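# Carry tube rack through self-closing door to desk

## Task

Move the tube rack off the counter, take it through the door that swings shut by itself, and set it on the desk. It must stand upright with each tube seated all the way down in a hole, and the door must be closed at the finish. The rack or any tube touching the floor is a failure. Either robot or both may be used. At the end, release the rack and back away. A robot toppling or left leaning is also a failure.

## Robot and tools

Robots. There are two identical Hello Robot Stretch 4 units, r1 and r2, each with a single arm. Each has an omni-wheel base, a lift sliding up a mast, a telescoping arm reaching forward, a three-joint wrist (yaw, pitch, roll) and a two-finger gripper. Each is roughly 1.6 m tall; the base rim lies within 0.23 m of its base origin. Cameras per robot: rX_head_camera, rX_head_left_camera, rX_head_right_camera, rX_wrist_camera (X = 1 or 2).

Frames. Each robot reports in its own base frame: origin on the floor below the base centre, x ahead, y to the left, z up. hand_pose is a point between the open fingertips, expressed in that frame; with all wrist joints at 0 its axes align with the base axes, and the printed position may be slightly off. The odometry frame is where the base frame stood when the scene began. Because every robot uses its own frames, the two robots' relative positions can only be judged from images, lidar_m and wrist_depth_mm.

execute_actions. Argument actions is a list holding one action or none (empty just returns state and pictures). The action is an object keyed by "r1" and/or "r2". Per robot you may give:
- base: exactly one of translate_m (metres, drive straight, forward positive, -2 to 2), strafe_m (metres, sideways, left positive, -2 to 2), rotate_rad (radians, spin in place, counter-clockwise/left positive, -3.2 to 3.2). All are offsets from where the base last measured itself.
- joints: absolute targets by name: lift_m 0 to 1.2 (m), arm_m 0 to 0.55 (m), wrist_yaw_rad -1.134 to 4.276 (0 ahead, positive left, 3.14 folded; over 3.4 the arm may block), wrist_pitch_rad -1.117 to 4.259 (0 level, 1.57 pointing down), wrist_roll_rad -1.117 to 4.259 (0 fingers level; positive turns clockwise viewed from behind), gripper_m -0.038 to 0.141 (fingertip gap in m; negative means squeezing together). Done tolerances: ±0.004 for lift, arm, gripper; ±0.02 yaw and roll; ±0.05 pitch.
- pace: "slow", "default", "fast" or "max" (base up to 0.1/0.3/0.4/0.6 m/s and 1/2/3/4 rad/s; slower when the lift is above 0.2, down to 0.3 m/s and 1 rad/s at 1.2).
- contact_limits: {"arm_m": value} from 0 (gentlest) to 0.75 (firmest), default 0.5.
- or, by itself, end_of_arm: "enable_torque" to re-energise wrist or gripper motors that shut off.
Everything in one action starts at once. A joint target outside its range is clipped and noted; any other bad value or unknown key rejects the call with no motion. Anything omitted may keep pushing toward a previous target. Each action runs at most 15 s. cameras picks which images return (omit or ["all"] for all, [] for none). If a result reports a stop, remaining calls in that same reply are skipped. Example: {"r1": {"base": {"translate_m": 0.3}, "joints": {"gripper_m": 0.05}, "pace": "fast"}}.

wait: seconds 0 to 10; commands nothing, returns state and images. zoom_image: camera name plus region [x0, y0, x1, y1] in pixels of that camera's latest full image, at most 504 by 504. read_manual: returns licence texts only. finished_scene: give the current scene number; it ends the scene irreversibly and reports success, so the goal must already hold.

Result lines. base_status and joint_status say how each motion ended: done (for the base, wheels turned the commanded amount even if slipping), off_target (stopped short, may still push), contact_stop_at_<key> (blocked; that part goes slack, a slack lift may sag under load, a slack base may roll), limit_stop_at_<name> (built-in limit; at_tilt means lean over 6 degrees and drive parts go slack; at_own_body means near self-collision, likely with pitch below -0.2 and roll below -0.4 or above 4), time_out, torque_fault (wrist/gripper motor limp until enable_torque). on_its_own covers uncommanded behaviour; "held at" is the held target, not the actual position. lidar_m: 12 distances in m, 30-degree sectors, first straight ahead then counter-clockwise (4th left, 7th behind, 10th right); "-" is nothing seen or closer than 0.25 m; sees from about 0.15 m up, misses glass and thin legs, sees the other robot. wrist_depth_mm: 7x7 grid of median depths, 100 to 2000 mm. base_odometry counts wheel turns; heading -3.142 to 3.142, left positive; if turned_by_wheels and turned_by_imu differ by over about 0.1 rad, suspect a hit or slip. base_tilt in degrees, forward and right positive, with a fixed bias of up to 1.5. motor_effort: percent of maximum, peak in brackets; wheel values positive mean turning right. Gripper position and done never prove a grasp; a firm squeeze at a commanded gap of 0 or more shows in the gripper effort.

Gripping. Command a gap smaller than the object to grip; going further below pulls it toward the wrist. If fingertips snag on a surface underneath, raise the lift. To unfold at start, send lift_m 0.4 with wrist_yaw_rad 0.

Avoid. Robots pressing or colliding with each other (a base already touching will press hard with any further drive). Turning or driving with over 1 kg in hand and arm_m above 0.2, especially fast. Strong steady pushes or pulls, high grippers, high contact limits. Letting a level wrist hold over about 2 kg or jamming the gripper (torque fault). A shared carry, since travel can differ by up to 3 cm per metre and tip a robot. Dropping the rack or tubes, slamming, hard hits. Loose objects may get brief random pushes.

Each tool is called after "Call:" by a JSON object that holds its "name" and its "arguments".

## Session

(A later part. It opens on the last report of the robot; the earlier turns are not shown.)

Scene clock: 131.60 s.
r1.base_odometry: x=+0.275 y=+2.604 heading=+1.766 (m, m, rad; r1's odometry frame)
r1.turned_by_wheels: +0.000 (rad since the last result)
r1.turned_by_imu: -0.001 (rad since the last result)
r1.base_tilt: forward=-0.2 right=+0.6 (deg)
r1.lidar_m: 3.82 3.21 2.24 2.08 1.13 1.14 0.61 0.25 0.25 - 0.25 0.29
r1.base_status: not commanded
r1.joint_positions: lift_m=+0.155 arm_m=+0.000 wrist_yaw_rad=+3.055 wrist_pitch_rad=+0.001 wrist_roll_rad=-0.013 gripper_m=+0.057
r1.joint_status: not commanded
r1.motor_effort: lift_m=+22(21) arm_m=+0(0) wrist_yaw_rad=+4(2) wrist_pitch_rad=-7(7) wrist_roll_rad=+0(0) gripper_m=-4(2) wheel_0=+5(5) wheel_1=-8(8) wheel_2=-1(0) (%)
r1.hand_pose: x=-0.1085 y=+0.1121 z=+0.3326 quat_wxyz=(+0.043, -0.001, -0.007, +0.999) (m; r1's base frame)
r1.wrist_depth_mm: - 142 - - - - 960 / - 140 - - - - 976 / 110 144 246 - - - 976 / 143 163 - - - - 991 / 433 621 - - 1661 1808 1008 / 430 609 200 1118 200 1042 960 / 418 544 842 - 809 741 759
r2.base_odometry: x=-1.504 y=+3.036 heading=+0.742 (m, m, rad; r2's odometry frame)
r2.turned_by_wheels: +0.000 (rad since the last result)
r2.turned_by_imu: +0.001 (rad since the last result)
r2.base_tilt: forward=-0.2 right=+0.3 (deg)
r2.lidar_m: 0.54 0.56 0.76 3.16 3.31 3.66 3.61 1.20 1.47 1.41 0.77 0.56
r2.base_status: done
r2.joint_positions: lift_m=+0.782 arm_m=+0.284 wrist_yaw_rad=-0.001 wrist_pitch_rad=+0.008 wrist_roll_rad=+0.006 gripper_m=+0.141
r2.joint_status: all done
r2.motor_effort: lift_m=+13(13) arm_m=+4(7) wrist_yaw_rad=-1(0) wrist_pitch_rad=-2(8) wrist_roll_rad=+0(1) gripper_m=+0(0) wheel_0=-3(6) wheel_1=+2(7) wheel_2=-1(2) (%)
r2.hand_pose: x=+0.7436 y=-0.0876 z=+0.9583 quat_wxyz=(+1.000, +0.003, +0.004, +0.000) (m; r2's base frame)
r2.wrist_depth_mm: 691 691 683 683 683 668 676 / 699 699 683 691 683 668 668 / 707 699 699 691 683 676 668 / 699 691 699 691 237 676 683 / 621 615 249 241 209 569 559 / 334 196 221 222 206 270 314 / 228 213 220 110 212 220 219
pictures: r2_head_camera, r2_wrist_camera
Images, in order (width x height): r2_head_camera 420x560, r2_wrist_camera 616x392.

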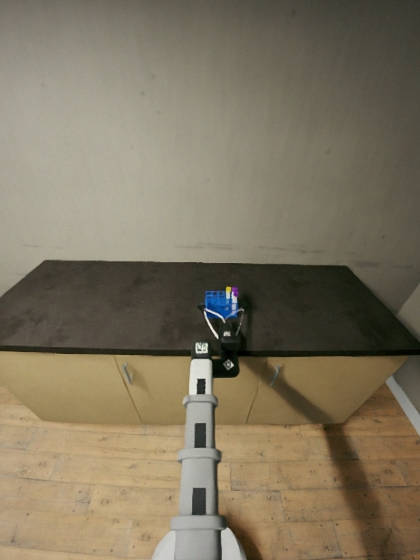

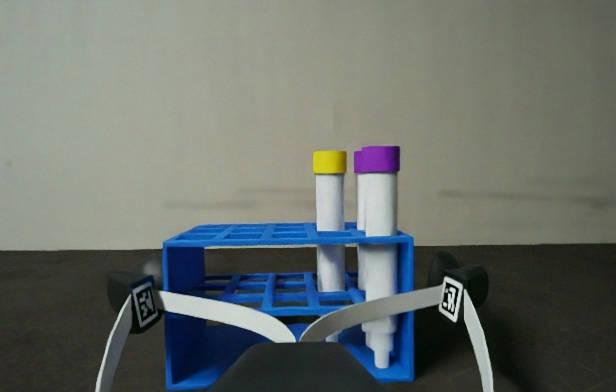

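Call:
{"name": "execute_actions", "arguments": {"actions": [{"r2":{"joints":{"lift_m":0.788},"pace":"slow"}}], "cameras": []}}

Call:
{"name": "execute_actions", "arguments": {"actions": [{"r2":{"joints":{"gripper_m":0.07},"pace":"slow"}}], "cameras": ["r2_wrist_camera"]}}

Scene clock: 133.43 s.
r1.base_odometry: x=+0.275 y=+2.604 heading=+1.766 (m, m, rad; r1's odometry frame)
r1.turned_by_wheels: +0.000 (rad since the last result)
r1.turned_by_imu: -0.001 (rad since the last result)
r1.base_tilt: forward=-0.2 right=+0.6 (deg)
r1.lidar_m: 3.81 3.20 2.22 2.09 1.12 1.13 0.61 0.25 0.25 - 0.25 0.29
r1.base_status: not commanded
r1.joint_positions: lift_m=+0.155 arm_m=+0.000 wrist_yaw_rad=+3.055 wrist_pitch_rad=+0.001 wrist_roll_rad=-0.013 gripper_m=+0.057
r1.joint_status: not commanded
r1.motor_effort: lift_m=+21(22) arm_m=+0(0) wrist_yaw_rad=+3(3) wrist_pitch_rad=-7(8) wrist_roll_rad=-1(0) gripper_m=-4(2) wheel_0=+5(5) wheel_1=-8(8) wheel_2=+0(0) (%)
r1.hand_pose: x=-0.1085 y=+0.1121 z=+0.3326 quat_wxyz=(+0.043, -0.001, -0.007, +0.999) (m; r1's base frame)
r1.wrist_depth_mm: - 142 - - - - 976 / - 140 - - - - 976 / 110 144 245 - - - 991 / 143 163 - - - - 976 / 430 615 - - 1708 1808 1025 / 427 597 200 1118 200 1060 976 / 421 544 842 - 820 741 768
r2.base_odometry: x=-1.504 y=+3.036 heading=+0.742 (m, m, rad; r2's odometry frame)
r2.turned_by_wheels: +0.000 (rad since the last result)
r2.turned_by_imu: +0.001 (rad since the last result)
r2.base_tilt: forward=-0.3 right=+0.3 (deg)
r2.lidar_m: 0.53 0.55 0.76 3.17 3.30 3.66 3.62 1.19 1.47 1.40 0.79 0.57
r2.base_status: not commanded
r2.joint_positions: lift_m=+0.788 arm_m=+0.284 wrist_yaw_rad=+0.000 wrist_pitch_rad=+0.009 wrist_roll_rad=+0.006 gripper_m=+0.141
r2.joint_status: all done
r2.motor_effort: lift_m=+23(22) arm_m=+4(4) wrist_yaw_rad=-1(2) wrist_pitch_rad=-6(7) wrist_roll_rad=-1(0) gripper_m=-2(2) wheel_0=-3(3) wheel_1=+2(2) wheel_2=-1(1) (%)
r2.hand_pose: x=+0.7436 y=-0.0876 z=+0.9631 quat_wxyz=(+1.000, +0.003, +0.005, +0.000) (m; r2's base frame)
r2.wrist_depth_mm: 683 683 676 676 676 676 668 / 691 699 691 683 676 676 676 / 707 699 691 683 691 676 676 / 699 699 699 691 236 676 676 / 627 627 249 264 209 585 569 / 342 196 221 232 207 279 320 / 235 220 228 110 216 226 226
pictures: none
No camera images: the call's "cameras" was empty. Leave "cameras" out to get every camera's image.

Scene clock: 136.97 s.
r1.base_odometry: x=+0.275 y=+2.604 heading=+1.766 (m, m, rad; r1's odometry frame)
r1.turned_by_wheels: +0.000 (rad since the last result)
r1.turned_by_imu: -0.001 (rad since the last result)
r1.base_tilt: forward=-0.2 right=+0.6 (deg)
r1.lidar_m: 3.83 3.21 2.21 2.09 1.13 1.16 0.59 0.25 0.25 - 0.25 0.30
r1.base_status: not commanded
r1.joint_positions: lift_m=+0.155 arm_m=+0.000 wrist_yaw_rad=+3.055 wrist_pitch_rad=+0.001 wrist_roll_rad=-0.013 gripper_m=+0.057
r1.joint_status: not commanded
r1.motor_effort: lift_m=+22(22) arm_m=+0(0) wrist_yaw_rad=+5(3) wrist_pitch_rad=-7(10) wrist_roll_rad=-1(1) gripper_m=-4(3) wheel_0=+5(5) wheel_1=-8(8) wheel_2=+0(0) (%)
r1.hand_pose: x=-0.1085 y=+0.1121 z=+0.3326 quat_wxyz=(+0.043, -0.001, -0.007, +0.999) (m; r1's base frame)
r1.wrist_depth_mm: - 142 - - - - 960 / - 140 - - - - 976 / 110 144 246 - - - 991 / 143 163 - - - - 1008 / 433 621 - 1921 1708 1863 1008 / 430 609 200 1118 200 1042 960 / 418 539 854 - 809 750 768
r2.base_odometry: x=-1.504 y=+3.036 heading=+0.742 (m, m, rad; r2's odometry frame)
r2.turned_by_wheels: +0.000 (rad since the last result)
r2.turned_by_imu: +0.001 (rad since the last result)
r2.base_tilt: forward=-0.2 right=+0.3 (deg)
r2.lidar_m: 0.53 0.57 0.80 3.16 3.33 3.64 3.59 1.19 1.47 1.40 0.79 0.57
r2.base_status: not commanded
r2.joint_positions: lift_m=+0.788 arm_m=+0.284 wrist_yaw_rad=+0.000 wrist_pitch_rad=+0.010 wrist_roll_rad=+0.006 gripper_m=+0.071
r2.joint_status: all done
r2.motor_effort: lift_m=+23(23) arm_m=+4(4) wrist_yaw_rad=+0(0) wrist_pitch_rad=-7(6) wrist_roll_rad=+0(0) gripper_m=-31(27) wheel_0=-3(3) wheel_1=+2(2) wheel_2=-1(1) (%)
r2.hand_pose: x=+0.7436 y=-0.0875 z=+0.9631 quat_wxyz=(+1.000, +0.003, +0.005, +0.000) (m; r2's base frame)
r2.wrist_depth_mm: 691 691 683 676 676 676 668 / 699 699 683 683 676 668 668 / 699 691 683 691 676 683 683 / 707 699 699 691 221 676 683 / 634 627 459 217 195 585 569 / 343 180 228 216 192 179 325 / 219 220 200 110 197 227 212
pictures: r2_wrist_camera
Images, in order (width x height): r2_wrist_camera 616x392.

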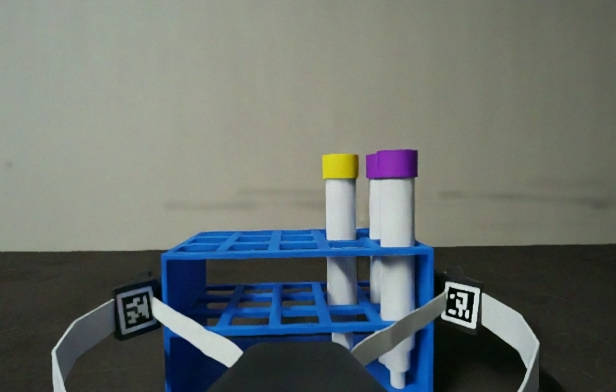

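Gripped.

Call:
{"name": "execute_actions", "arguments": {"actions": [{"r2":{"joints":{"lift_m":0.845},"pace":"slow"}}], "cameras": ["r2_wrist_camera"]}}

Call:
{"name": "execute_actions", "arguments": {"actions": [{"r2":{"joints":{"arm_m":0.0},"base":{"translate_m":-0.55},"pace":"slow"}}], "cameras": ["r2_wrist_camera","r2_head_right_camera"]}}

Scene clock: 139.70 s.
r1.base_odometry: x=+0.275 y=+2.604 heading=+1.766 (m, m, rad; r1's odometry frame)
r1.turned_by_wheels: +0.000 (rad since the last result)
r1.turned_by_imu: -0.001 (rad since the last result)
r1.base_tilt: forward=-0.2 right=+0.7 (deg)
r1.lidar_m: 3.83 3.19 2.20 2.07 1.12 1.14 0.61 0.26 0.25 - 0.25 0.29
r1.base_status: not commanded
r1.joint_positions: lift_m=+0.155 arm_m=+0.000 wrist_yaw_rad=+3.055 wrist_pitch_rad=+0.001 wrist_roll_rad=-0.013 gripper_m=+0.057
r1.joint_status: not commanded
r1.motor_effort: lift_m=+22(22) arm_m=+0(0) wrist_yaw_rad=+4(3) wrist_pitch_rad=-9(9) wrist_roll_rad=+0(1) gripper_m=-2(6) wheel_0=+5(5) wheel_1=-8(8) wheel_2=+0(0) (%)
r1.hand_pose: x=-0.1085 y=+0.1121 z=+0.3326 quat_wxyz=(+0.043, -0.001, -0.007, +0.999) (m; r1's base frame)
r1.wrist_depth_mm: - 142 - - - - 976 / - 140 - - - - 1008 / 110 144 246 - - - 976 / 144 163 - - - - 1008 / 433 621 - 1983 1756 1808 1008 / 424 615 200 1118 200 1060 960 / 421 539 842 - 809 741 768
r2.base_odometry: x=-1.504 y=+3.036 heading=+0.742 (m, m, rad; r2's odometry frame)
r2.turned_by_wheels: +0.000 (rad since the last result)
r2.turned_by_imu: +0.001 (rad since the last result)
r2.base_tilt: forward=-0.3 right=+0.5 (deg)
r2.lidar_m: 0.54 0.55 0.79 3.16 3.31 3.65 3.59 1.19 1.48 1.41 0.79 0.57
r2.base_status: not commanded
r2.joint_positions: lift_m=+0.845 arm_m=+0.284 wrist_yaw_rad=+0.000 wrist_pitch_rad=+0.011 wrist_roll_rad=+0.006 gripper_m=+0.071
r2.joint_status: all done
r2.motor_effort: lift_m=+23(23) arm_m=+4(4) wrist_yaw_rad=+0(0) wrist_pitch_rad=-10(10) wrist_roll_rad=+0(0) gripper_m=-28(28) wheel_0=-3(3) wheel_1=+2(2) wheel_2=-1(1) (%)
r2.hand_pose: x=+0.7436 y=-0.0875 z=+1.0197 quat_wxyz=(+1.000, +0.003, +0.005, +0.000) (m; r2's base frame)
r2.wrist_depth_mm: 699 691 691 683 676 661 661 / 699 691 691 683 683 676 661 / 699 699 699 683 691 676 676 / 707 707 699 691 220 676 683 / 707 707 691 231 195 676 683 / 517 180 228 216 191 179 488 / 334 334 200 110 196 342 322
pictures: r2_wrist_camera
Images, in order (width x height): r2_wrist_camera 616x392.

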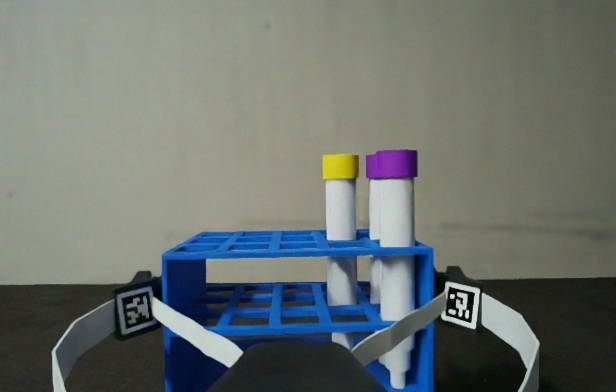

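Scene clock: 146.50 s.
r1.base_odometry: x=+0.275 y=+2.604 heading=+1.766 (m, m, rad; r1's odometry frame)
r1.turned_by_wheels: +0.000 (rad since the last result)
r1.turned_by_imu: -0.003 (rad since the last result)
r1.base_tilt: forward=-0.2 right=+0.7 (deg)
r1.lidar_m: 3.82 3.17 2.21 2.08 1.14 1.13 0.61 0.26 0.25 - 0.25 0.28
r1.base_status: not commanded
r1.joint_positions: lift_m=+0.155 arm_m=+0.000 wrist_yaw_rad=+3.055 wrist_pitch_rad=+0.001 wrist_roll_rad=-0.013 gripper_m=+0.057
r1.joint_status: not commanded
r1.motor_effort: lift_m=+22(21) arm_m=+0(0) wrist_yaw_rad=+3(2) wrist_pitch_rad=-7(7) wrist_roll_rad=+0(1) gripper_m=-4(2) wheel_0=+5(5) wheel_1=-8(8) wheel_2=+0(0) (%)
r1.hand_pose: x=-0.1085 y=+0.1121 z=+0.3326 quat_wxyz=(+0.043, -0.001, -0.007, +0.999) (m; r1's base frame)
r1.wrist_depth_mm: - 142 - - - - 976 / - 140 - - - - 991 / 110 144 247 - - - 991 / 144 163 - - - - 991 / 436 621 - 1921 1756 1808 976 / 427 609 200 1098 200 1042 976 / 418 544 842 - 820 741 768
r2.base_odometry: x=-1.910 y=+2.665 heading=+0.742 (m, m, rad; r2's odometry frame)
r2.turned_by_wheels: +0.000 (rad since the last result)
r2.turned_by_imu: +0.004 (rad since the last result)
r2.base_tilt: forward=-0.2 right=+0.4 (deg)
r2.lidar_m: 0.42 1.13 2.56 3.18 3.35 3.09 2.99 0.68 0.92 1.40 1.47 0.44
r2.base_status: done
r2.joint_positions: lift_m=+0.845 arm_m=+0.001 wrist_yaw_rad=+0.000 wrist_pitch_rad=+0.011 wrist_roll_rad=+0.006 gripper_m=+0.071
r2.joint_status: all done
r2.motor_effort: lift_m=+23(23) arm_m=-4(4) wrist_yaw_rad=+1(2) wrist_pitch_rad=-11(10) wrist_roll_rad=-1(0) gripper_m=-28(27) wheel_0=-3(4) wheel_1=-5(6) wheel_2=+3(7) (%)
r2.hand_pose: x=+0.4601 y=-0.0875 z=+1.0196 quat_wxyz=(+1.000, +0.003, +0.005, +0.000) (m; r2's base frame)
r2.wrist_depth_mm: 1499 1537 1499 1537 1464 1499 1464 / 1499 1537 1499 1464 1537 1464 1430 / 1576 1537 1537 1499 1537 1499 1464 / 1576 1499 1499 1576 221 1499 1464 / 960 960 878 231 195 891 891 / 917 181 229 217 191 179 891 / 931 904 199 110 196 904 904
pictures: r2_head_right_camera, r2_wrist_camera
Images, in order (width x height): r2_head_right_camera 420x672, r2_wrist_camera 616x392.

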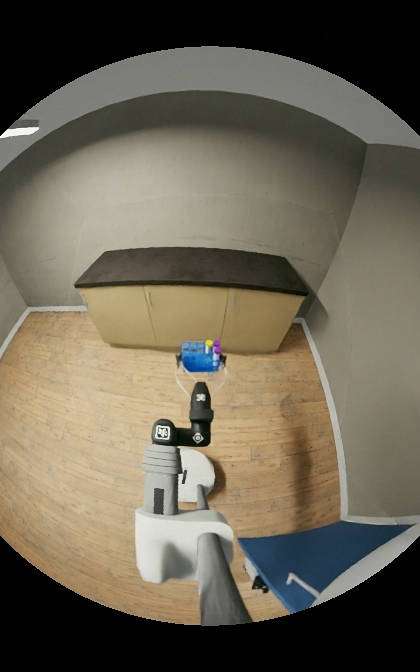

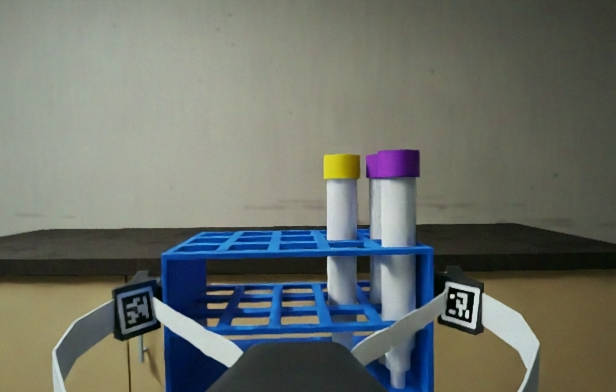

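Call:
{"name": "execute_actions", "arguments": {"actions": [{"r2":{"base":{"strafe_m":0.45}}}], "cameras": []}}

Call:
{"name": "execute_actions", "arguments": {"actions": [{"r2":{"base":{"translate_m":-1.37}}}], "cameras": []}}

Call:
{"name": "execute_actions", "arguments": {"actions": [{"r2":{"base":{"rotate_rad":-1.54},"pace":"slow"}}], "cameras": ["r2_head_camera","r2_wrist_camera"]}}

Scene clock: 152.70 s.
r1.base_odometry: x=+0.275 y=+2.604 heading=+1.766 (m, m, rad; r1's odometry frame)
r1.turned_by_wheels: +0.000 (rad since the last result)
r1.turned_by_imu: -0.002 (rad since the last result)
r1.base_tilt: forward=-0.2 right=+0.7 (deg)
r1.lidar_m: 3.83 3.20 2.18 2.08 1.14 1.15 0.62 0.27 0.25 - 0.25 0.30
r1.base_status: not commanded
r1.joint_positions: lift_m=+0.155 arm_m=+0.000 wrist_yaw_rad=+3.055 wrist_pitch_rad=+0.001 wrist_roll_rad=-0.013 gripper_m=+0.057
r1.joint_status: not commanded
r1.motor_effort: lift_m=+22(22) arm_m=+0(0) wrist_yaw_rad=+4(4) wrist_pitch_rad=-6(8) wrist_roll_rad=-1(0) gripper_m=-5(4) wheel_0=+5(5) wheel_1=-8(8) wheel_2=+0(0) (%)
r1.hand_pose: x=-0.1085 y=+0.1121 z=+0.3326 quat_wxyz=(+0.043, -0.001, -0.007, +0.999) (m; r1's base frame)
r1.wrist_depth_mm: - 142 - - - - 960 / - 140 - - - - 946 / 110 144 247 - - - 991 / 144 162 - - - - 991 / 430 627 - 1921 1661 1756 1008 / 430 609 200 1118 201 1025 960 / 424 539 842 - 809 741 768
r2.base_odometry: x=-2.214 y=+2.997 heading=+0.742 (m, m, rad; r2's odometry frame)
r2.turned_by_wheels: +0.000 (rad since the last result)
r2.turned_by_imu: +0.002 (rad since the last result)
r2.base_tilt: forward=-0.1 right=+0.4 (deg)
r2.lidar_m: 0.43 1.14 2.57 2.73 2.85 3.07 3.00 1.24 1.02 1.83 1.55 0.45
r2.base_status: done
r2.joint_positions: lift_m=+0.845 arm_m=+0.001 wrist_yaw_rad=+0.000 wrist_pitch_rad=+0.011 wrist_roll_rad=+0.006 gripper_m=+0.071
r2.joint_status: not commanded
r2.motor_effort: lift_m=+23(23) arm_m=-4(4) wrist_yaw_rad=-2(0) wrist_pitch_rad=-10(11) wrist_roll_rad=+0(0) gripper_m=-29(27) wheel_0=-1(10) wheel_1=+1(10) wheel_2=+0(2) (%)
r2.hand_pose: x=+0.4601 y=-0.0874 z=+1.0196 quat_wxyz=(+1.000, +0.003, +0.005, +0.000) (m; r2's base frame)
r2.wrist_depth_mm: 1537 1537 1499 1499 1499 1499 1430 / 1537 1576 1537 1537 1537 1499 1537 / 1576 1618 1499 1537 1537 1464 1499 / 1618 1576 1576 1499 224 1499 1537 / 1576 976 891 233 195 891 891 / 1618 181 229 217 192 180 891 / 1618 904 200 110 196 917 891
pictures: none
No camera images: the call's "cameras" was empty. Leave "cameras" out to get every camera's image.

Scene clock: 158.73 s.
r1.base_odometry: x=+0.275 y=+2.604 heading=+1.766 (m, m, rad; r1's odometry frame)
r1.turned_by_wheels: +0.000 (rad since the last result)
r1.turned_by_imu: -0.002 (rad since the last result)
r1.base_tilt: forward=-0.2 right=+0.6 (deg)
r1.lidar_m: 0.89 0.96 2.22 2.10 1.14 1.14 0.59 0.26 0.25 - 0.25 0.30
r1.base_status: not commanded
r1.joint_positions: lift_m=+0.155 arm_m=+0.000 wrist_yaw_rad=+3.055 wrist_pitch_rad=+0.001 wrist_roll_rad=-0.013 gripper_m=+0.057
r1.joint_status: not commanded
r1.motor_effort: lift_m=+22(22) arm_m=+0(0) wrist_yaw_rad=+3(4) wrist_pitch_rad=-7(8) wrist_roll_rad=+0(0) gripper_m=-3(2) wheel_0=+5(5) wheel_1=-8(8) wheel_2=+0(0) (%)
r1.hand_pose: x=-0.1085 y=+0.1121 z=+0.3326 quat_wxyz=(+0.043, -0.001, -0.007, +0.999) (m; r1's base frame)
r1.wrist_depth_mm: - 143 - - - - 960 / - 139 - - - - 991 / 110 144 246 - - - 976 / 144 163 - - - - 991 / 433 621 - 1921 1661 1756 991 / 430 609 200 1118 200 1042 976 / 424 544 831 - 820 741 759
r2.base_odometry: x=-3.224 y=+2.072 heading=+0.741 (m, m, rad; r2's odometry frame)
r2.turned_by_wheels: +0.000 (rad since the last result)
r2.turned_by_imu: +0.007 (rad since the last result)
r2.base_tilt: forward=-0.2 right=+0.4 (deg)
r2.lidar_m: 0.43 3.27 2.86 2.77 2.22 1.65 1.60 1.68 1.87 1.13 0.97 0.45
r2.base_status: done
r2.joint_positions: lift_m=+0.845 arm_m=+0.001 wrist_yaw_rad=+0.000 wrist_pitch_rad=+0.011 wrist_roll_rad=+0.006 gripper_m=+0.071
r2.joint_status: not commanded
r2.motor_effort: lift_m=+23(23) arm_m=-4(4) wrist_yaw_rad=-2(2) wrist_pitch_rad=-11(11) wrist_roll_rad=-1(0) gripper_m=-31(29) wheel_0=-1(6) wheel_1=-2(7) wheel_2=+0(8) (%)
r2.hand_pose: x=+0.4601 y=-0.0874 z=+1.0197 quat_wxyz=(+1.000, +0.003, +0.005, +0.000) (m; r2's base frame)
r2.wrist_depth_mm: - - - - - - - / - - - - - - - / - - - - - - - / - - - - 222 - - / - - - 232 194 - - / - 181 227 216 191 179 - / - - 200 110 196 - -
pictures: none
No camera images: the call's "cameras" was empty. Leave "cameras" out to get every camera's image.

Scene clock: 161.57 s.
r1.base_odometry: x=+0.275 y=+2.604 heading=+1.766 (m, m, rad; r1's odometry frame)
r1.turned_by_wheels: +0.000 (rad since the last result)
r1.turned_by_imu: -0.001 (rad since the last result)
r1.base_tilt: forward=-0.1 right=+0.6 (deg)
r1.lidar_m: 3.84 0.76 0.76 2.07 1.13 1.14 0.61 0.27 0.25 - 0.25 0.30
r1.base_status: not commanded
r1.joint_positions: lift_m=+0.155 arm_m=+0.000 wrist_yaw_rad=+3.055 wrist_pitch_rad=+0.001 wrist_roll_rad=-0.013 gripper_m=+0.057
r1.joint_status: not commanded
r1.motor_effort: lift_m=+21(22) arm_m=+0(0) wrist_yaw_rad=+3(3) wrist_pitch_rad=-7(8) wrist_roll_rad=-1(0) gripper_m=-4(3) wheel_0=+5(5) wheel_1=-8(8) wheel_2=+0(0) (%)
r1.hand_pose: x=-0.1085 y=+0.1121 z=+0.3326 quat_wxyz=(+0.043, -0.001, -0.007, +0.999) (m; r1's base frame)
r1.wrist_depth_mm: - 143 - - - - 960 / - 140 - - - - 960 / 110 144 247 - - - 991 / 144 163 - - - - 1008 / 430 621 - 1983 1661 1808 991 / 430 609 200 1118 201 1060 976 / 421 549 831 - 809 741 768
r2.base_odometry: x=-3.224 y=+2.072 heading=-0.798 (m, m, rad; r2's odometry frame)
r2.turned_by_wheels: -1.539 (rad since the last result)
r2.turned_by_imu: -1.575 (rad since the last result)
r2.base_tilt: forward=-0.3 right=+0.4 (deg)
r2.lidar_m: 0.42 0.96 2.55 2.45 3.30 2.85 2.78 2.18 1.64 1.59 1.67 0.44
r2.base_status: done
r2.joint_positions: lift_m=+0.845 arm_m=+0.001 wrist_yaw_rad=+0.000 wrist_pitch_rad=+0.011 wrist_roll_rad=+0.006 gripper_m=+0.071
r2.joint_status: not commanded
r2.motor_effort: lift_m=+22(22) arm_m=-4(4) wrist_yaw_rad=-3(0) wrist_pitch_rad=-11(11) wrist_roll_rad=+0(0) gripper_m=-29(33) wheel_0=+2(5) wheel_1=+4(8) wheel_2=+1(4) (%)
r2.hand_pose: x=+0.4601 y=-0.0874 z=+1.0197 quat_wxyz=(+1.000, +0.003, +0.005, +0.000) (m; r2's base frame)
r2.wrist_depth_mm: 946 1430 - - 1576 1537 1499 / 991 1464 - - 1576 1537 1537 / 976 1430 - - 1576 1537 1499 / 976 1464 - - 220 1537 1576 / 976 1336 - 231 195 1576 1576 / 946 181 229 216 192 180 1499 / 946 1336 201 110 195 1576 1537
pictures: r2_head_camera, r2_wrist_camera
Images, in order (width x height): r2_head_camera 420x560, r2_wrist_camera 616x392.

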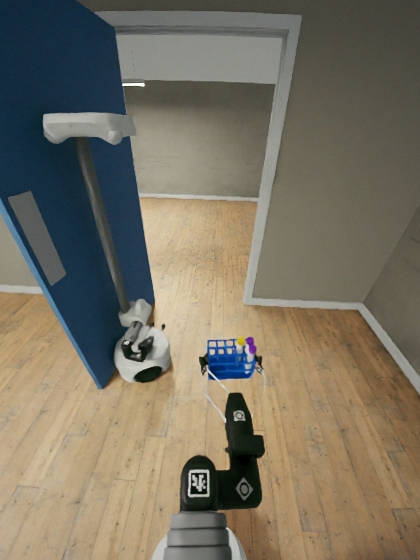

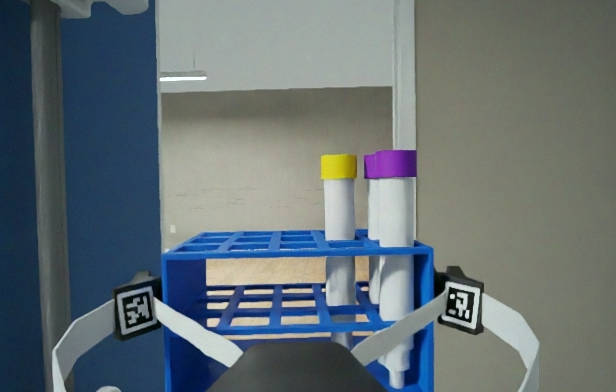

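Call:
{"name": "execute_actions", "arguments": {"actions": [{"r2":{"base":{"strafe_m":-0.14}}}], "cameras": []}}

Call:
{"name": "execute_actions", "arguments": {"actions": [{"r2":{"base":{"translate_m":1.0}}}], "cameras": ["r2_head_camera","r2_head_left_camera"]}}

Scene clock: 168.23 s.
r1.base_odometry: x=+0.275 y=+2.604 heading=+1.766 (m, m, rad; r1's odometry frame)
r1.turned_by_wheels: +0.000 (rad since the last result)
r1.turned_by_imu: -0.002 (rad since the last result)
r1.base_tilt: forward=-0.2 right=+0.6 (deg)
r1.lidar_m: 3.83 1.02 0.83 2.09 1.13 1.13 0.59 0.27 0.25 - 0.25 0.29
r1.base_status: not commanded
r1.joint_positions: lift_m=+0.155 arm_m=+0.000 wrist_yaw_rad=+3.055 wrist_pitch_rad=+0.001 wrist_roll_rad=-0.013 gripper_m=+0.057
r1.joint_status: not commanded
r1.motor_effort: lift_m=+22(22) arm_m=+0(0) wrist_yaw_rad=+3(5) wrist_pitch_rad=-9(9) wrist_roll_rad=+0(0) gripper_m=-4(2) wheel_0=+5(5) wheel_1=-8(8) wheel_2=+0(0) (%)
r1.hand_pose: x=-0.1085 y=+0.1121 z=+0.3326 quat_wxyz=(+0.043, -0.001, -0.007, +0.999) (m; r1's base frame)
r1.wrist_depth_mm: - 142 - - - - 976 / - 140 - - - - 976 / 110 145 246 - - - 991 / 143 163 - - - - 1008 / 433 627 - 1983 1708 1808 1008 / 427 615 199 1118 200 1042 976 / 418 544 842 - 809 750 759
r2.base_odometry: x=-3.324 y=+1.974 heading=-0.798 (m, m, rad; r2's odometry frame)
r2.turned_by_wheels: +0.000 (rad since the last result)
r2.turned_by_imu: +0.002 (rad since the last result)
r2.base_tilt: forward=-0.2 right=+0.2 (deg)
r2.lidar_m: 0.43 1.00 1.20 2.60 3.45 2.86 2.78 1.99 1.49 1.44 1.52 0.43
r2.base_status: done
r2.joint_positions: lift_m=+0.845 arm_m=+0.001 wrist_yaw_rad=+0.000 wrist_pitch_rad=+0.011 wrist_roll_rad=+0.006 gripper_m=+0.071
r2.joint_status: not commanded
r2.motor_effort: lift_m=+23(23) arm_m=-4(4) wrist_yaw_rad=-1(4) wrist_pitch_rad=-12(11) wrist_roll_rad=+0(0) gripper_m=-29(29) wheel_0=+1(7) wheel_1=-1(11) wheel_2=+0(2) (%)
r2.hand_pose: x=+0.4601 y=-0.0874 z=+1.0197 quat_wxyz=(+1.000, +0.003, +0.005, +0.000) (m; r2's base frame)
r2.wrist_depth_mm: 1182 - - - 1576 1499 1499 / 1229 - - - 1576 1537 1464 / 1205 - - - 1537 1537 1499 / 1229 1756 - - 222 1537 1499 / 1205 1537 - 231 195 1576 1537 / 1160 181 228 217 193 179 1537 / 991 1499 201 110 196 1537 1576
pictures: none
No camera images: the call's "cameras" was empty. Leave "cameras" out to get every camera's image.

Scene clock: 173.03 s.
r1.base_odometry: x=+0.275 y=+2.604 heading=+1.766 (m, m, rad; r1's odometry frame)
r1.turned_by_wheels: +0.000 (rad since the last result)
r1.turned_by_imu: -0.002 (rad since the last result)
r1.base_tilt: forward=-0.1 right=+0.6 (deg)
r1.lidar_m: 3.83 3.21 0.42 0.38 0.51 1.14 0.59 0.26 0.25 - 0.25 0.29
r1.base_status: not commanded
r1.joint_positions: lift_m=+0.155 arm_m=+0.000 wrist_yaw_rad=+3.055 wrist_pitch_rad=+0.001 wrist_roll_rad=-0.013 gripper_m=+0.057
r1.joint_status: not commanded
r1.motor_effort: lift_m=+22(21) arm_m=+0(0) wrist_yaw_rad=+4(3) wrist_pitch_rad=-7(8) wrist_roll_rad=-1(2) gripper_m=-2(4) wheel_0=+5(5) wheel_1=-8(8) wheel_2=+0(0) (%)
r1.hand_pose: x=-0.1085 y=+0.1121 z=+0.3326 quat_wxyz=(+0.043, -0.001, -0.007, +0.999) (m; r1's base frame)
r1.wrist_depth_mm: - 143 - - - - 960 / - 140 - - - - 960 / 110 144 247 - - - 991 / 144 163 - - - - 1008 / 433 615 - 1983 1708 1808 991 / 430 609 200 1138 200 1060 960 / 421 544 854 - 820 732 759
r2.base_odometry: x=-2.626 y=+1.258 heading=-0.798 (m, m, rad; r2's odometry frame)
r2.turned_by_wheels: +0.000 (rad since the last result)
r2.turned_by_imu: -0.001 (rad since the last result)
r2.base_tilt: forward=-0.2 right=+0.3 (deg)
r2.lidar_m: 0.42 0.97 0.42 0.40 2.70 3.88 3.83 2.09 1.55 1.49 1.10 0.45
r2.base_status: done
r2.joint_positions: lift_m=+0.845 arm_m=+0.001 wrist_yaw_rad=+0.000 wrist_pitch_rad=+0.011 wrist_roll_rad=+0.006 gripper_m=+0.071
r2.joint_status: not commanded
r2.motor_effort: lift_m=+22(22) arm_m=-4(4) wrist_yaw_rad=-2(2) wrist_pitch_rad=-11(11) wrist_roll_rad=+0(0) gripper_m=-29(29) wheel_0=+3(7) wheel_1=+2(8) wheel_2=+0(11) (%)
r2.hand_pose: x=+0.4601 y=-0.0874 z=+1.0197 quat_wxyz=(+1.000, +0.003, +0.005, +0.000) (m; r2's base frame)
r2.wrist_depth_mm: - - - - - 549 549 / - - - - - 559 554 / - - - - - 559 554 / - - - - 222 564 564 / - - - 231 196 564 564 / - 181 228 217 193 179 564 / - - 201 110 196 564 569
pictures: r2_head_camera, r2_head_left_camera
Images, in order (width x height): r2_head_camera 420x560, r2_head_left_camera 420x672.

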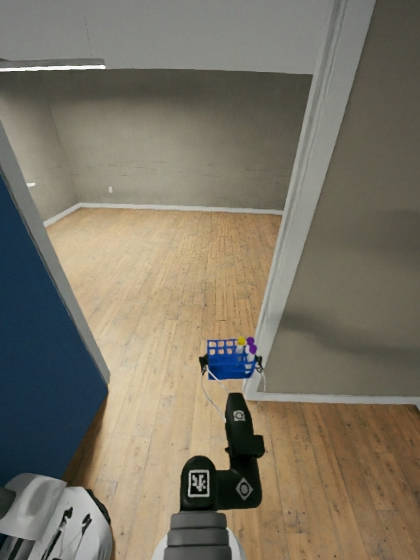

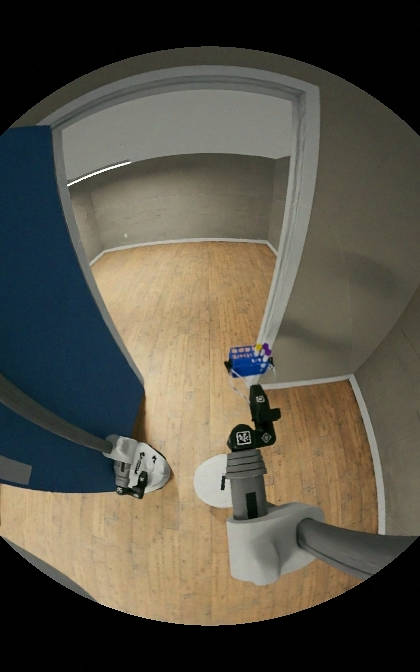

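Call:
{"name": "execute_actions", "arguments": {"actions": [{"r2":{"base":{"rotate_rad":0.2},"pace":"slow"}}], "cameras": []}}

Call:
{"name": "execute_actions", "arguments": {"actions": [{"r2":{"base":{"translate_m":0.7}}}], "cameras": ["r2_head_camera","r2_head_left_camera"]}}

Scene clock: 176.70 s.
r1.base_odometry: x=+0.275 y=+2.604 heading=+1.766 (m, m, rad; r1's odometry frame)
r1.turned_by_wheels: +0.000 (rad since the last result)
r1.turned_by_imu: -0.001 (rad since the last result)
r1.base_tilt: forward=-0.2 right=+0.6 (deg)
r1.lidar_m: 3.83 3.21 0.45 0.38 0.50 1.15 0.63 0.27 0.25 - 0.25 0.29
r1.base_status: not commanded
r1.joint_positions: lift_m=+0.155 arm_m=+0.000 wrist_yaw_rad=+3.055 wrist_pitch_rad=+0.001 wrist_roll_rad=-0.013 gripper_m=+0.057
r1.joint_status: not commanded
r1.motor_effort: lift_m=+22(22) arm_m=+0(0) wrist_yaw_rad=+3(4) wrist_pitch_rad=-8(7) wrist_roll_rad=+1(1) gripper_m=-2(1) wheel_0=+5(5) wheel_1=-8(8) wheel_2=+0(0) (%)
r1.hand_pose: x=-0.1085 y=+0.1121 z=+0.3326 quat_wxyz=(+0.043, -0.001, -0.007, +0.999) (m; r1's base frame)
r1.wrist_depth_mm: - 142 - - - - 960 / - 140 - - - - 976 / 110 144 247 - - - 976 / 143 163 - - - - 991 / 430 615 - 1983 1708 1808 991 / 427 609 200 1118 201 1060 960 / 421 539 854 - 809 741 759
r2.base_odometry: x=-2.626 y=+1.258 heading=-0.599 (m, m, rad; r2's odometry frame)
r2.turned_by_wheels: +0.199 (rad since the last result)
r2.turned_by_imu: +0.205 (rad since the last result)
r2.base_tilt: forward=-0.2 right=+0.3 (deg)
r2.lidar_m: 0.42 0.87 0.39 0.40 2.98 3.79 3.21 1.77 1.48 1.53 0.93 0.46
r2.base_status: done
r2.joint_positions: lift_m=+0.845 arm_m=+0.001 wrist_yaw_rad=+0.000 wrist_pitch_rad=+0.011 wrist_roll_rad=+0.006 gripper_m=+0.071
r2.joint_status: not commanded
r2.motor_effort: lift_m=+22(22) arm_m=-4(4) wrist_yaw_rad=-1(3) wrist_pitch_rad=-11(11) wrist_roll_rad=-1(0) gripper_m=-30(27) wheel_0=-4(5) wheel_1=-3(6) wheel_2=-1(8) (%)
r2.hand_pose: x=+0.4601 y=-0.0874 z=+1.0197 quat_wxyz=(+1.000, +0.003, +0.005, +0.000) (m; r2's base frame)
r2.wrist_depth_mm: - - - - - - - / 854 - - - - - - / 866 - - - - - - / 866 - - - 221 - - / 854 - - 232 194 - - / 820 181 229 216 193 179 - / 798 - 200 110 196 - 554
pictures: none
No camera images: the call's "cameras" was empty. Leave "cameras" out to get every camera's image.

Scene clock: 180.53 s.
r1.base_odometry: x=+0.275 y=+2.604 heading=+1.766 (m, m, rad; r1's odometry frame)
r1.turned_by_wheels: +0.000 (rad since the last result)
r1.turned_by_imu: -0.002 (rad since the last result)
r1.base_tilt: forward=-0.2 right=+0.6 (deg)
r1.lidar_m: 3.83 3.18 2.21 2.09 0.63 0.53 0.59 0.25 0.25 - 0.25 0.29
r1.base_status: not commanded
r1.joint_positions: lift_m=+0.155 arm_m=+0.000 wrist_yaw_rad=+3.055 wrist_pitch_rad=+0.001 wrist_roll_rad=-0.013 gripper_m=+0.057
r1.joint_status: not commanded
r1.motor_effort: lift_m=+21(22) arm_m=+0(0) wrist_yaw_rad=+2(2) wrist_pitch_rad=-9(7) wrist_roll_rad=+0(0) gripper_m=-5(2) wheel_0=+5(5) wheel_1=-8(8) wheel_2=+0(0) (%)
r1.hand_pose: x=-0.1085 y=+0.1121 z=+0.3326 quat_wxyz=(+0.043, -0.001, -0.007, +0.999) (m; r1's base frame)
r1.wrist_depth_mm: - 142 - - - - 976 / - 139 - - - - 976 / 111 144 246 - - - 1008 / 143 163 - - - - 976 / 430 615 - - 759 715 960 / 430 603 200 1060 200 597 904 / 421 549 854 - 603 580 723
r2.base_odometry: x=-2.048 y=+0.864 heading=-0.598 (m, m, rad; r2's odometry frame)
r2.turned_by_wheels: +0.000 (rad since the last result)
r2.turned_by_imu: -0.001 (rad since the last result)
r2.base_tilt: forward=-0.1 right=+0.1 (deg)
r2.lidar_m: 0.43 2.61 0.52 0.54 0.51 0.54 3.60 1.96 1.71 0.44 0.48 0.44
r2.base_status: done
r2.joint_positions: lift_m=+0.845 arm_m=+0.001 wrist_yaw_rad=+0.000 wrist_pitch_rad=+0.011 wrist_roll_rad=+0.006 gripper_m=+0.071
r2.joint_status: not commanded
r2.motor_effort: lift_m=+22(22) arm_m=-4(4) wrist_yaw_rad=-3(3) wrist_pitch_rad=-11(11) wrist_roll_rad=+0(0) gripper_m=-28(26) wheel_0=+1(3) wheel_1=+2(7) wheel_2=+0(11) (%)
r2.hand_pose: x=+0.4601 y=-0.0874 z=+1.0197 quat_wxyz=(+1.000, +0.003, +0.005, +0.000) (m; r2's base frame)
r2.wrist_depth_mm: - - - - - - - / - - - - - - - / - - - - - - - / - - - - 222 - - / - - - 232 195 - - / - 181 228 217 193 180 - / - - 201 110 196 - -
pictures: r2_head_camera, r2_head_left_camera
Images, in order (width x height): r2_head_camera 420x560, r2_head_left_camera 420x672.

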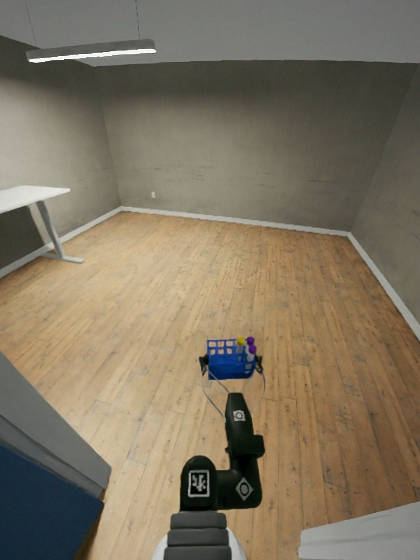

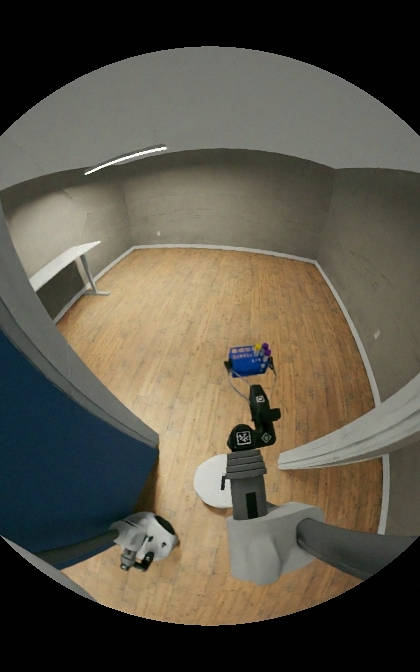

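Call:
{"name": "execute_actions", "arguments": {"actions": [{"r2":{"base":{"translate_m":1.7}}}], "cameras": []}}

Call:
{"name": "execute_actions", "arguments": {"actions": [{"r2":{"base":{"rotate_rad":1.34},"pace":"slow"},"r1":{"base":{"rotate_rad":3.1},"pace":"slow"}}], "cameras": ["r2_head_camera","r1_head_camera","r1_head_right_camera"]}}

Scene clock: 189.83 s.
r1.base_odometry: x=+0.275 y=+2.604 heading=+1.766 (m, m, rad; r1's odometry frame)
r1.turned_by_wheels: +0.000 (rad since the last result)
r1.turned_by_imu: -0.004 (rad since the last result)
r1.base_tilt: forward=-0.1 right=+0.6 (deg)
r1.lidar_m: 3.84 3.19 2.22 2.08 1.13 1.13 0.61 0.26 0.25 - 0.25 0.27
r1.base_status: not commanded
r1.joint_positions: lift_m=+0.155 arm_m=+0.000 wrist_yaw_rad=+3.055 wrist_pitch_rad=+0.001 wrist_roll_rad=-0.013 gripper_m=+0.057
r1.joint_status: not commanded
r1.motor_effort: lift_m=+21(22) arm_m=+0(0) wrist_yaw_rad=+4(3) wrist_pitch_rad=-7(9) wrist_roll_rad=+1(1) gripper_m=-4(4) wheel_0=+5(5) wheel_1=-8(8) wheel_2=+0(0) (%)
r1.hand_pose: x=-0.1085 y=+0.1121 z=+0.3326 quat_wxyz=(+0.043, -0.001, -0.007, +0.999) (m; r1's base frame)
r1.wrist_depth_mm: - 143 - - - - 960 / - 140 - - - - 976 / 110 144 246 - - - 991 / 144 163 - - - - 991 / 430 615 - - 1661 1863 991 / 427 615 200 1138 200 1060 946 / 421 539 842 - 809 732 759
r2.base_odometry: x=-0.643 y=-0.093 heading=-0.598 (m, m, rad; r2's odometry frame)
r2.turned_by_wheels: +0.000 (rad since the last result)
r2.turned_by_imu: -0.001 (rad since the last result)
r2.base_tilt: forward=-0.2 right=+0.3 (deg)
r2.lidar_m: 0.41 3.02 1.81 1.82 1.62 1.39 2.05 1.61 2.13 2.12 2.46 0.44
r2.base_status: done
r2.joint_positions: lift_m=+0.845 arm_m=+0.001 wrist_yaw_rad=+0.000 wrist_pitch_rad=+0.011 wrist_roll_rad=+0.006 gripper_m=+0.071
r2.joint_status: not commanded
r2.motor_effort: lift_m=+22(22) arm_m=-4(4) wrist_yaw_rad=-2(2) wrist_pitch_rad=-11(11) wrist_roll_rad=+0(0) gripper_m=-30(28) wheel_0=+1(7) wheel_1=+3(6) wheel_2=+1(9) (%)
r2.hand_pose: x=+0.4601 y=-0.0874 z=+1.0197 quat_wxyz=(+1.000, +0.003, +0.005, +0.000) (m; r2's base frame)
r2.wrist_depth_mm: - - - - - - - / - - - - - - - / - - - - - - - / - - - - 222 - - / - - - 232 195 - - / - 180 229 217 192 179 - / - - 200 110 196 - -
pictures: none
No camera images: the call's "cameras" was empty. Leave "cameras" out to get every camera's image.

Scene clock: 194.20 s.
r1.base_odometry: x=+0.274 y=+2.605 heading=-1.418 (m, m, rad; r1's odometry frame)
r1.turned_by_wheels: +3.099 (rad since the last result)
r1.turned_by_imu: +3.065 (rad since the last result)
r1.base_tilt: forward=-0.2 right=+0.6 (deg)
r1.lidar_m: 0.76 0.27 0.25 - 0.25 0.29 3.90 3.47 2.28 2.11 1.22 1.14
r1.base_status: done
r1.joint_positions: lift_m=+0.155 arm_m=+0.000 wrist_yaw_rad=+3.055 wrist_pitch_rad=+0.002 wrist_roll_rad=-0.013 gripper_m=+0.057
r1.joint_status: not commanded
r1.motor_effort: lift_m=+22(21) arm_m=+0(0) wrist_yaw_rad=+3(4) wrist_pitch_rad=-8(6) wrist_roll_rad=+0(1) gripper_m=-3(2) wheel_0=-7(12) wheel_1=+0(21) wheel_2=-2(11) (%)
r1.hand_pose: x=-0.1085 y=+0.1121 z=+0.3326 quat_wxyz=(+0.043, -0.001, -0.007, +0.999) (m; r1's base frame)
r1.wrist_depth_mm: - 142 - - 397 210 - / - 140 - - - 214 162 / 110 144 247 - - 216 165 / 143 163 - - - 220 166 / - - - 1863 340 220 167 / 1160 1138 200 1138 200 194 167 / 809 798 842 - 340 193 -
r2.base_odometry: x=-0.643 y=-0.093 heading=+0.741 (m, m, rad; r2's odometry frame)
r2.turned_by_wheels: +1.339 (rad since the last result)
r2.turned_by_imu: +1.373 (rad since the last result)
r2.base_tilt: forward=-0.3 right=+0.5 (deg)
r2.lidar_m: 0.42 1.91 1.41 1.37 1.63 2.02 2.10 2.24 2.70 2.62 2.73 0.43
r2.base_status: done
r2.joint_positions: lift_m=+0.845 arm_m=+0.001 wrist_yaw_rad=+0.000 wrist_pitch_rad=+0.011 wrist_roll_rad=+0.006 gripper_m=+0.071
r2.joint_status: not commanded
r2.motor_effort: lift_m=+22(22) arm_m=-4(4) wrist_yaw_rad=-1(2) wrist_pitch_rad=-10(11) wrist_roll_rad=-1(0) gripper_m=-27(32) wheel_0=-4(8) wheel_1=-3(6) wheel_2=-1(9) (%)
r2.hand_pose: x=+0.4601 y=-0.0874 z=+1.0197 quat_wxyz=(+1.000, +0.003, +0.005, +0.000) (m; r2's base frame)
r2.wrist_depth_mm: - - - - - - - / - - - - - - - / - - - - - - - / - - - 1921 221 - - / - - - 231 195 - - / 1983 181 228 216 193 179 - / 1921 - 201 110 198 - -
pictures: r1_head_camera, r1_head_right_camera, r2_head_camera
Images, in order (width x height): r1_head_camera 420x560, r1_head_right_camera 420x672, r2_head_camera 420x560.

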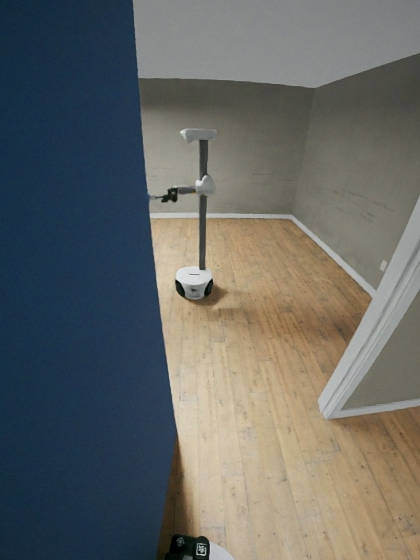

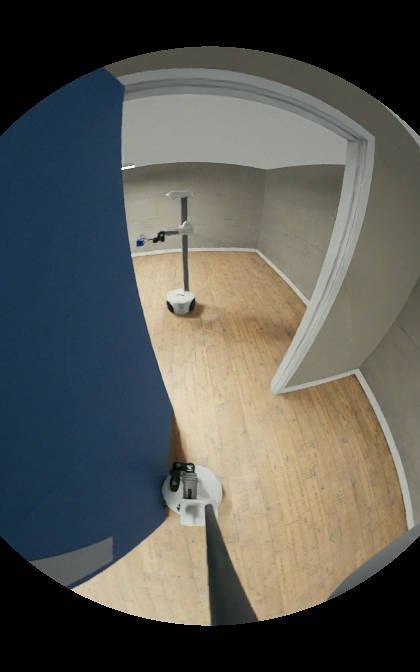

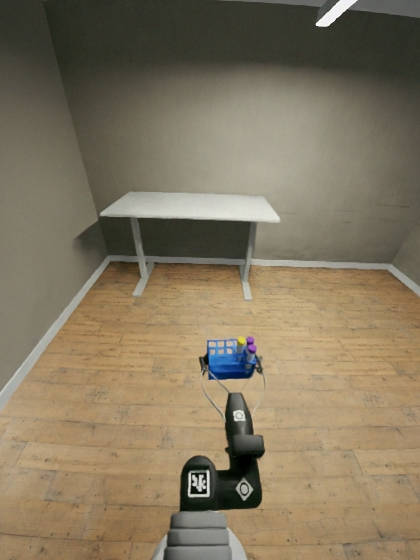

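Call:
{"name": "execute_actions", "arguments": {"actions": [{"r2":{"base":{"translate_m":1.2}},"r1":{"base":{"rotate_rad":-0.38},"pace":"slow"}}], "cameras": ["r2_head_camera"]}}

Call:
{"name": "execute_actions", "arguments": {"actions": [{"r1":{"base":{"translate_m":0.75},"pace":"slow"}}], "cameras": ["r1_head_camera","r1_head_left_camera"]}}

Scene clock: 202.83 s.
r1.base_odometry: x=+0.274 y=+2.605 heading=-1.798 (m, m, rad; r1's odometry frame)
r1.turned_by_wheels: -0.379 (rad since the last result)
r1.turned_by_imu: -0.379 (rad since the last result)
r1.base_tilt: forward=-0.2 right=+0.6 (deg)
r1.lidar_m: 3.11 0.50 0.25 0.25 - 0.25 3.97 3.85 2.95 2.17 2.11 1.13
r1.base_status: done
r1.joint_positions: lift_m=+0.155 arm_m=+0.000 wrist_yaw_rad=+3.055 wrist_pitch_rad=+0.002 wrist_roll_rad=-0.013 gripper_m=+0.057
r1.joint_status: not commanded
r1.motor_effort: lift_m=+22(22) arm_m=+0(0) wrist_yaw_rad=+3(3) wrist_pitch_rad=-7(8) wrist_roll_rad=+1(0) gripper_m=-4(5) wheel_0=-1(3) wheel_1=+7(12) wheel_2=+4(5) (%)
r1.hand_pose: x=-0.1085 y=+0.1121 z=+0.3326 quat_wxyz=(+0.043, -0.001, -0.007, +0.999) (m; r1's base frame)
r1.wrist_depth_mm: - 142 - 399 262 193 - / - 140 - 404 266 196 167 / 111 145 246 413 268 199 168 / 144 163 - 418 273 200 169 / - - - 397 248 201 171 / 1160 1160 200 377 201 187 171 / 809 798 842 - 252 187 -
r2.base_odometry: x=+0.242 y=+0.717 heading=+0.742 (m, m, rad; r2's odometry frame)
r2.turned_by_wheels: +0.000 (rad since the last result)
r2.turned_by_imu: +0.000 (rad since the last result)
r2.base_tilt: forward=-0.2 right=+0.3 (deg)
r2.lidar_m: 0.41 0.62 0.91 1.34 1.41 2.47 3.36 3.47 2.75 2.65 0.87 0.47
r2.base_status: done
r2.joint_positions: lift_m=+0.845 arm_m=+0.001 wrist_yaw_rad=+0.000 wrist_pitch_rad=+0.011 wrist_roll_rad=+0.006 gripper_m=+0.071
r2.joint_status: not commanded
r2.motor_effort: lift_m=+22(22) arm_m=-4(4) wrist_yaw_rad=-3(3) wrist_pitch_rad=-11(11) wrist_roll_rad=+0(0) gripper_m=-28(26) wheel_0=+1(8) wheel_1=+4(8) wheel_2=+1(9) (%)
r2.hand_pose: x=+0.4601 y=-0.0874 z=+1.0197 quat_wxyz=(+1.000, +0.003, +0.005, +0.000) (m; r2's base frame)
r2.wrist_depth_mm: 1205 1182 1160 1182 1182 1160 1160 / 1229 1182 1182 1182 1160 1138 1160 / 1182 1205 1205 1182 1182 1182 1160 / 1205 1229 1205 1182 222 1182 1182 / 732 732 539 231 195 668 668 / 436 181 228 216 192 179 413 / 1229 1229 200 110 196 1229 1229
pictures: r2_head_camera
Images, in order (width x height): r2_head_camera 420x560.

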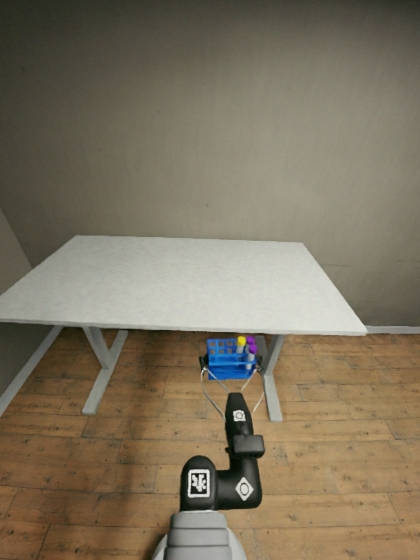

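Scene clock: 211.63 s.
r1.base_odometry: x=+0.105 y=+1.874 heading=-1.796 (m, m, rad; r1's odometry frame)
r1.turned_by_wheels: +0.002 (rad since the last result)
r1.turned_by_imu: +0.111 (rad since the last result)
r1.base_tilt: forward=-0.2 right=+0.7 (deg)
r1.lidar_m: 2.97 4.23 2.01 0.33 0.25 - 0.25 0.25 0.51 1.78 0.49 0.52
r1.base_status: done
r1.joint_positions: lift_m=+0.155 arm_m=+0.000 wrist_yaw_rad=+3.055 wrist_pitch_rad=+0.002 wrist_roll_rad=-0.013 gripper_m=+0.057
r1.joint_status: not commanded
r1.motor_effort: lift_m=+22(22) arm_m=+0(0) wrist_yaw_rad=+4(3) wrist_pitch_rad=-9(9) wrist_roll_rad=+0(0) gripper_m=-2(5) wheel_0=-7(8) wheel_1=+13(15) wheel_2=+15(15) (%)
r1.hand_pose: x=-0.1085 y=+0.1121 z=+0.3326 quat_wxyz=(+0.043, -0.001, -0.007, +0.999) (m; r1's base frame)
r1.wrist_depth_mm: - 142 317 296 277 258 247 / - 140 312 301 278 260 250 / 111 144 246 301 282 264 251 / 143 163 319 304 285 266 253 / 394 362 330 306 281 267 254 / 394 364 200 304 201 264 255 / 402 366 343 - 285 266 258
r2.base_odometry: x=+0.242 y=+0.717 heading=+0.742 (m, m, rad; r2's odometry frame)
r2.turned_by_wheels: +0.000 (rad since the last result)
r2.turned_by_imu: +0.003 (rad since the last result)
r2.base_tilt: forward=-0.2 right=+0.4 (deg)
r2.lidar_m: 0.44 0.65 0.93 1.34 1.41 2.08 3.36 3.46 2.73 2.65 0.88 0.45
r2.base_status: not commanded
r2.joint_positions: lift_m=+0.845 arm_m=+0.001 wrist_yaw_rad=+0.000 wrist_pitch_rad=+0.011 wrist_roll_rad=+0.006 gripper_m=+0.071
r2.joint_status: not commanded
r2.motor_effort: lift_m=+22(22) arm_m=-4(4) wrist_yaw_rad=-3(1) wrist_pitch_rad=-10(11) wrist_roll_rad=-1(0) gripper_m=-32(28) wheel_0=+1(1) wheel_1=+4(4) wheel_2=+1(1) (%)
r2.hand_pose: x=+0.4601 y=-0.0874 z=+1.0197 quat_wxyz=(+1.000, +0.003, +0.005, +0.000) (m; r2's base frame)
r2.wrist_depth_mm: 1182 1182 1182 1160 1182 1138 1160 / 1182 1182 1182 1182 1182 1160 1160 / 1229 1205 1182 1182 1205 1160 1160 / 1255 1205 1205 1182 222 1182 1160 / 732 732 539 232 195 676 661 / 436 181 229 216 192 179 407 / 1205 1229 200 110 196 1205 1205
pictures: r1_head_camera, r1_head_left_camera
Images, in order (width x height): r1_head_camera 420x560, r1_head_left_camera 420x672.

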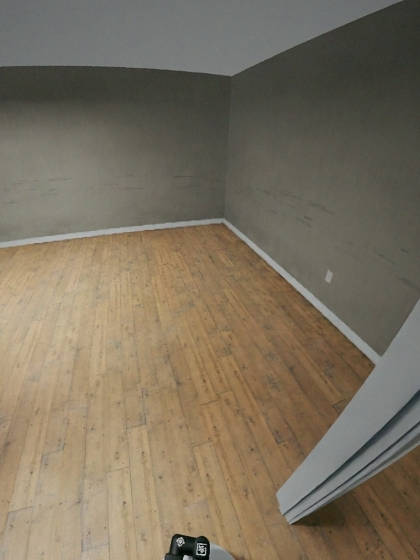

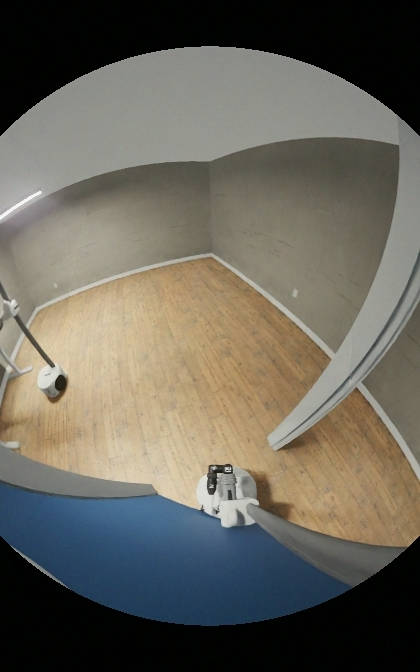

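Call:
{"name": "execute_actions", "arguments": {"actions": [{"r1":{"base":{"rotate_rad":0.2},"pace":"slow"},"r2":{"joints":{"arm_m":0.36},"pace":"slow"}}], "cameras": []}}

Call:
{"name": "execute_actions", "arguments": {"actions": [{"r1":{"base":{"translate_m":0.8},"pace":"slow"},"r2":{"joints":{"lift_m":0.68},"pace":"slow"}}], "cameras": ["r1_head_left_camera","r2_head_camera","r2_wrist_camera"]}}

Scene clock: 218.87 s.
r1.base_odometry: x=+0.105 y=+1.873 heading=-1.597 (m, m, rad; r1's odometry frame)
r1.turned_by_wheels: +0.199 (rad since the last result)
r1.turned_by_imu: +0.186 (rad since the last result)
r1.base_tilt: forward=+0.1 right=+0.8 (deg)
r1.lidar_m: 4.07 4.25 0.57 0.27 0.25 - 0.25 0.27 1.96 1.58 0.48 2.13
r1.base_status: done
r1.joint_positions: lift_m=+0.155 arm_m=+0.000 wrist_yaw_rad=+3.055 wrist_pitch_rad=+0.002 wrist_roll_rad=-0.013 gripper_m=+0.057
r1.joint_status: not commanded
r1.motor_effort: lift_m=+22(21) arm_m=+0(0) wrist_yaw_rad=+4(4) wrist_pitch_rad=-8(8) wrist_roll_rad=+0(2) gripper_m=-5(3) wheel_0=-17(18) wheel_1=-5(14) wheel_2=+12(14) (%)
r1.hand_pose: x=-0.1085 y=+0.1121 z=+0.3326 quat_wxyz=(+0.043, -0.001, -0.007, +0.999) (m; r1's base frame)
r1.wrist_depth_mm: - 143 317 285 256 231 216 / - 140 307 289 257 233 216 / 111 144 246 291 259 234 218 / 144 164 320 291 262 236 220 / 455 387 334 290 254 237 221 / 462 394 200 287 200 232 222 / 477 399 345 - 259 233 223
r2.base_odometry: x=+0.242 y=+0.717 heading=+0.742 (m, m, rad; r2's odometry frame)
r2.turned_by_wheels: +0.000 (rad since the last result)
r2.turned_by_imu: +0.003 (rad since the last result)
r2.base_tilt: forward=-0.2 right=+0.3 (deg)
r2.lidar_m: 0.61 0.64 0.90 1.34 1.41 2.02 3.37 3.49 2.76 2.65 0.89 0.63
r2.base_status: not commanded
r2.joint_positions: lift_m=+0.845 arm_m=+0.359 wrist_yaw_rad=+0.000 wrist_pitch_rad=+0.011 wrist_roll_rad=+0.006 gripper_m=+0.071
r2.joint_status: all done
r2.motor_effort: lift_m=+22(22) arm_m=+4(4) wrist_yaw_rad=+1(2) wrist_pitch_rad=-11(11) wrist_roll_rad=+0(1) gripper_m=-29(28) wheel_0=+1(1) wheel_1=+4(4) wheel_2=+1(1) (%)
r2.hand_pose: x=+0.8186 y=-0.0874 z=+1.0197 quat_wxyz=(+1.000, +0.003, +0.005, +0.000) (m; r2's base frame)
r2.wrist_depth_mm: 842 831 831 831 809 809 798 / 842 842 854 831 831 820 820 / 842 842 842 842 809 820 831 / 854 854 854 831 223 820 831 / 715 715 530 233 195 661 654 / 392 180 228 216 193 180 370 / 253 254 201 110 196 260 251
pictures: none
No camera images: the call's "cameras" was empty. Leave "cameras" out to get every camera's image.

action 0: r1: "base": translate_m = 0.8 would last too long for one action: at the pace "slow" translate_m can be at most 0.766 in either direction: name a faster pace, or command the rest in another action


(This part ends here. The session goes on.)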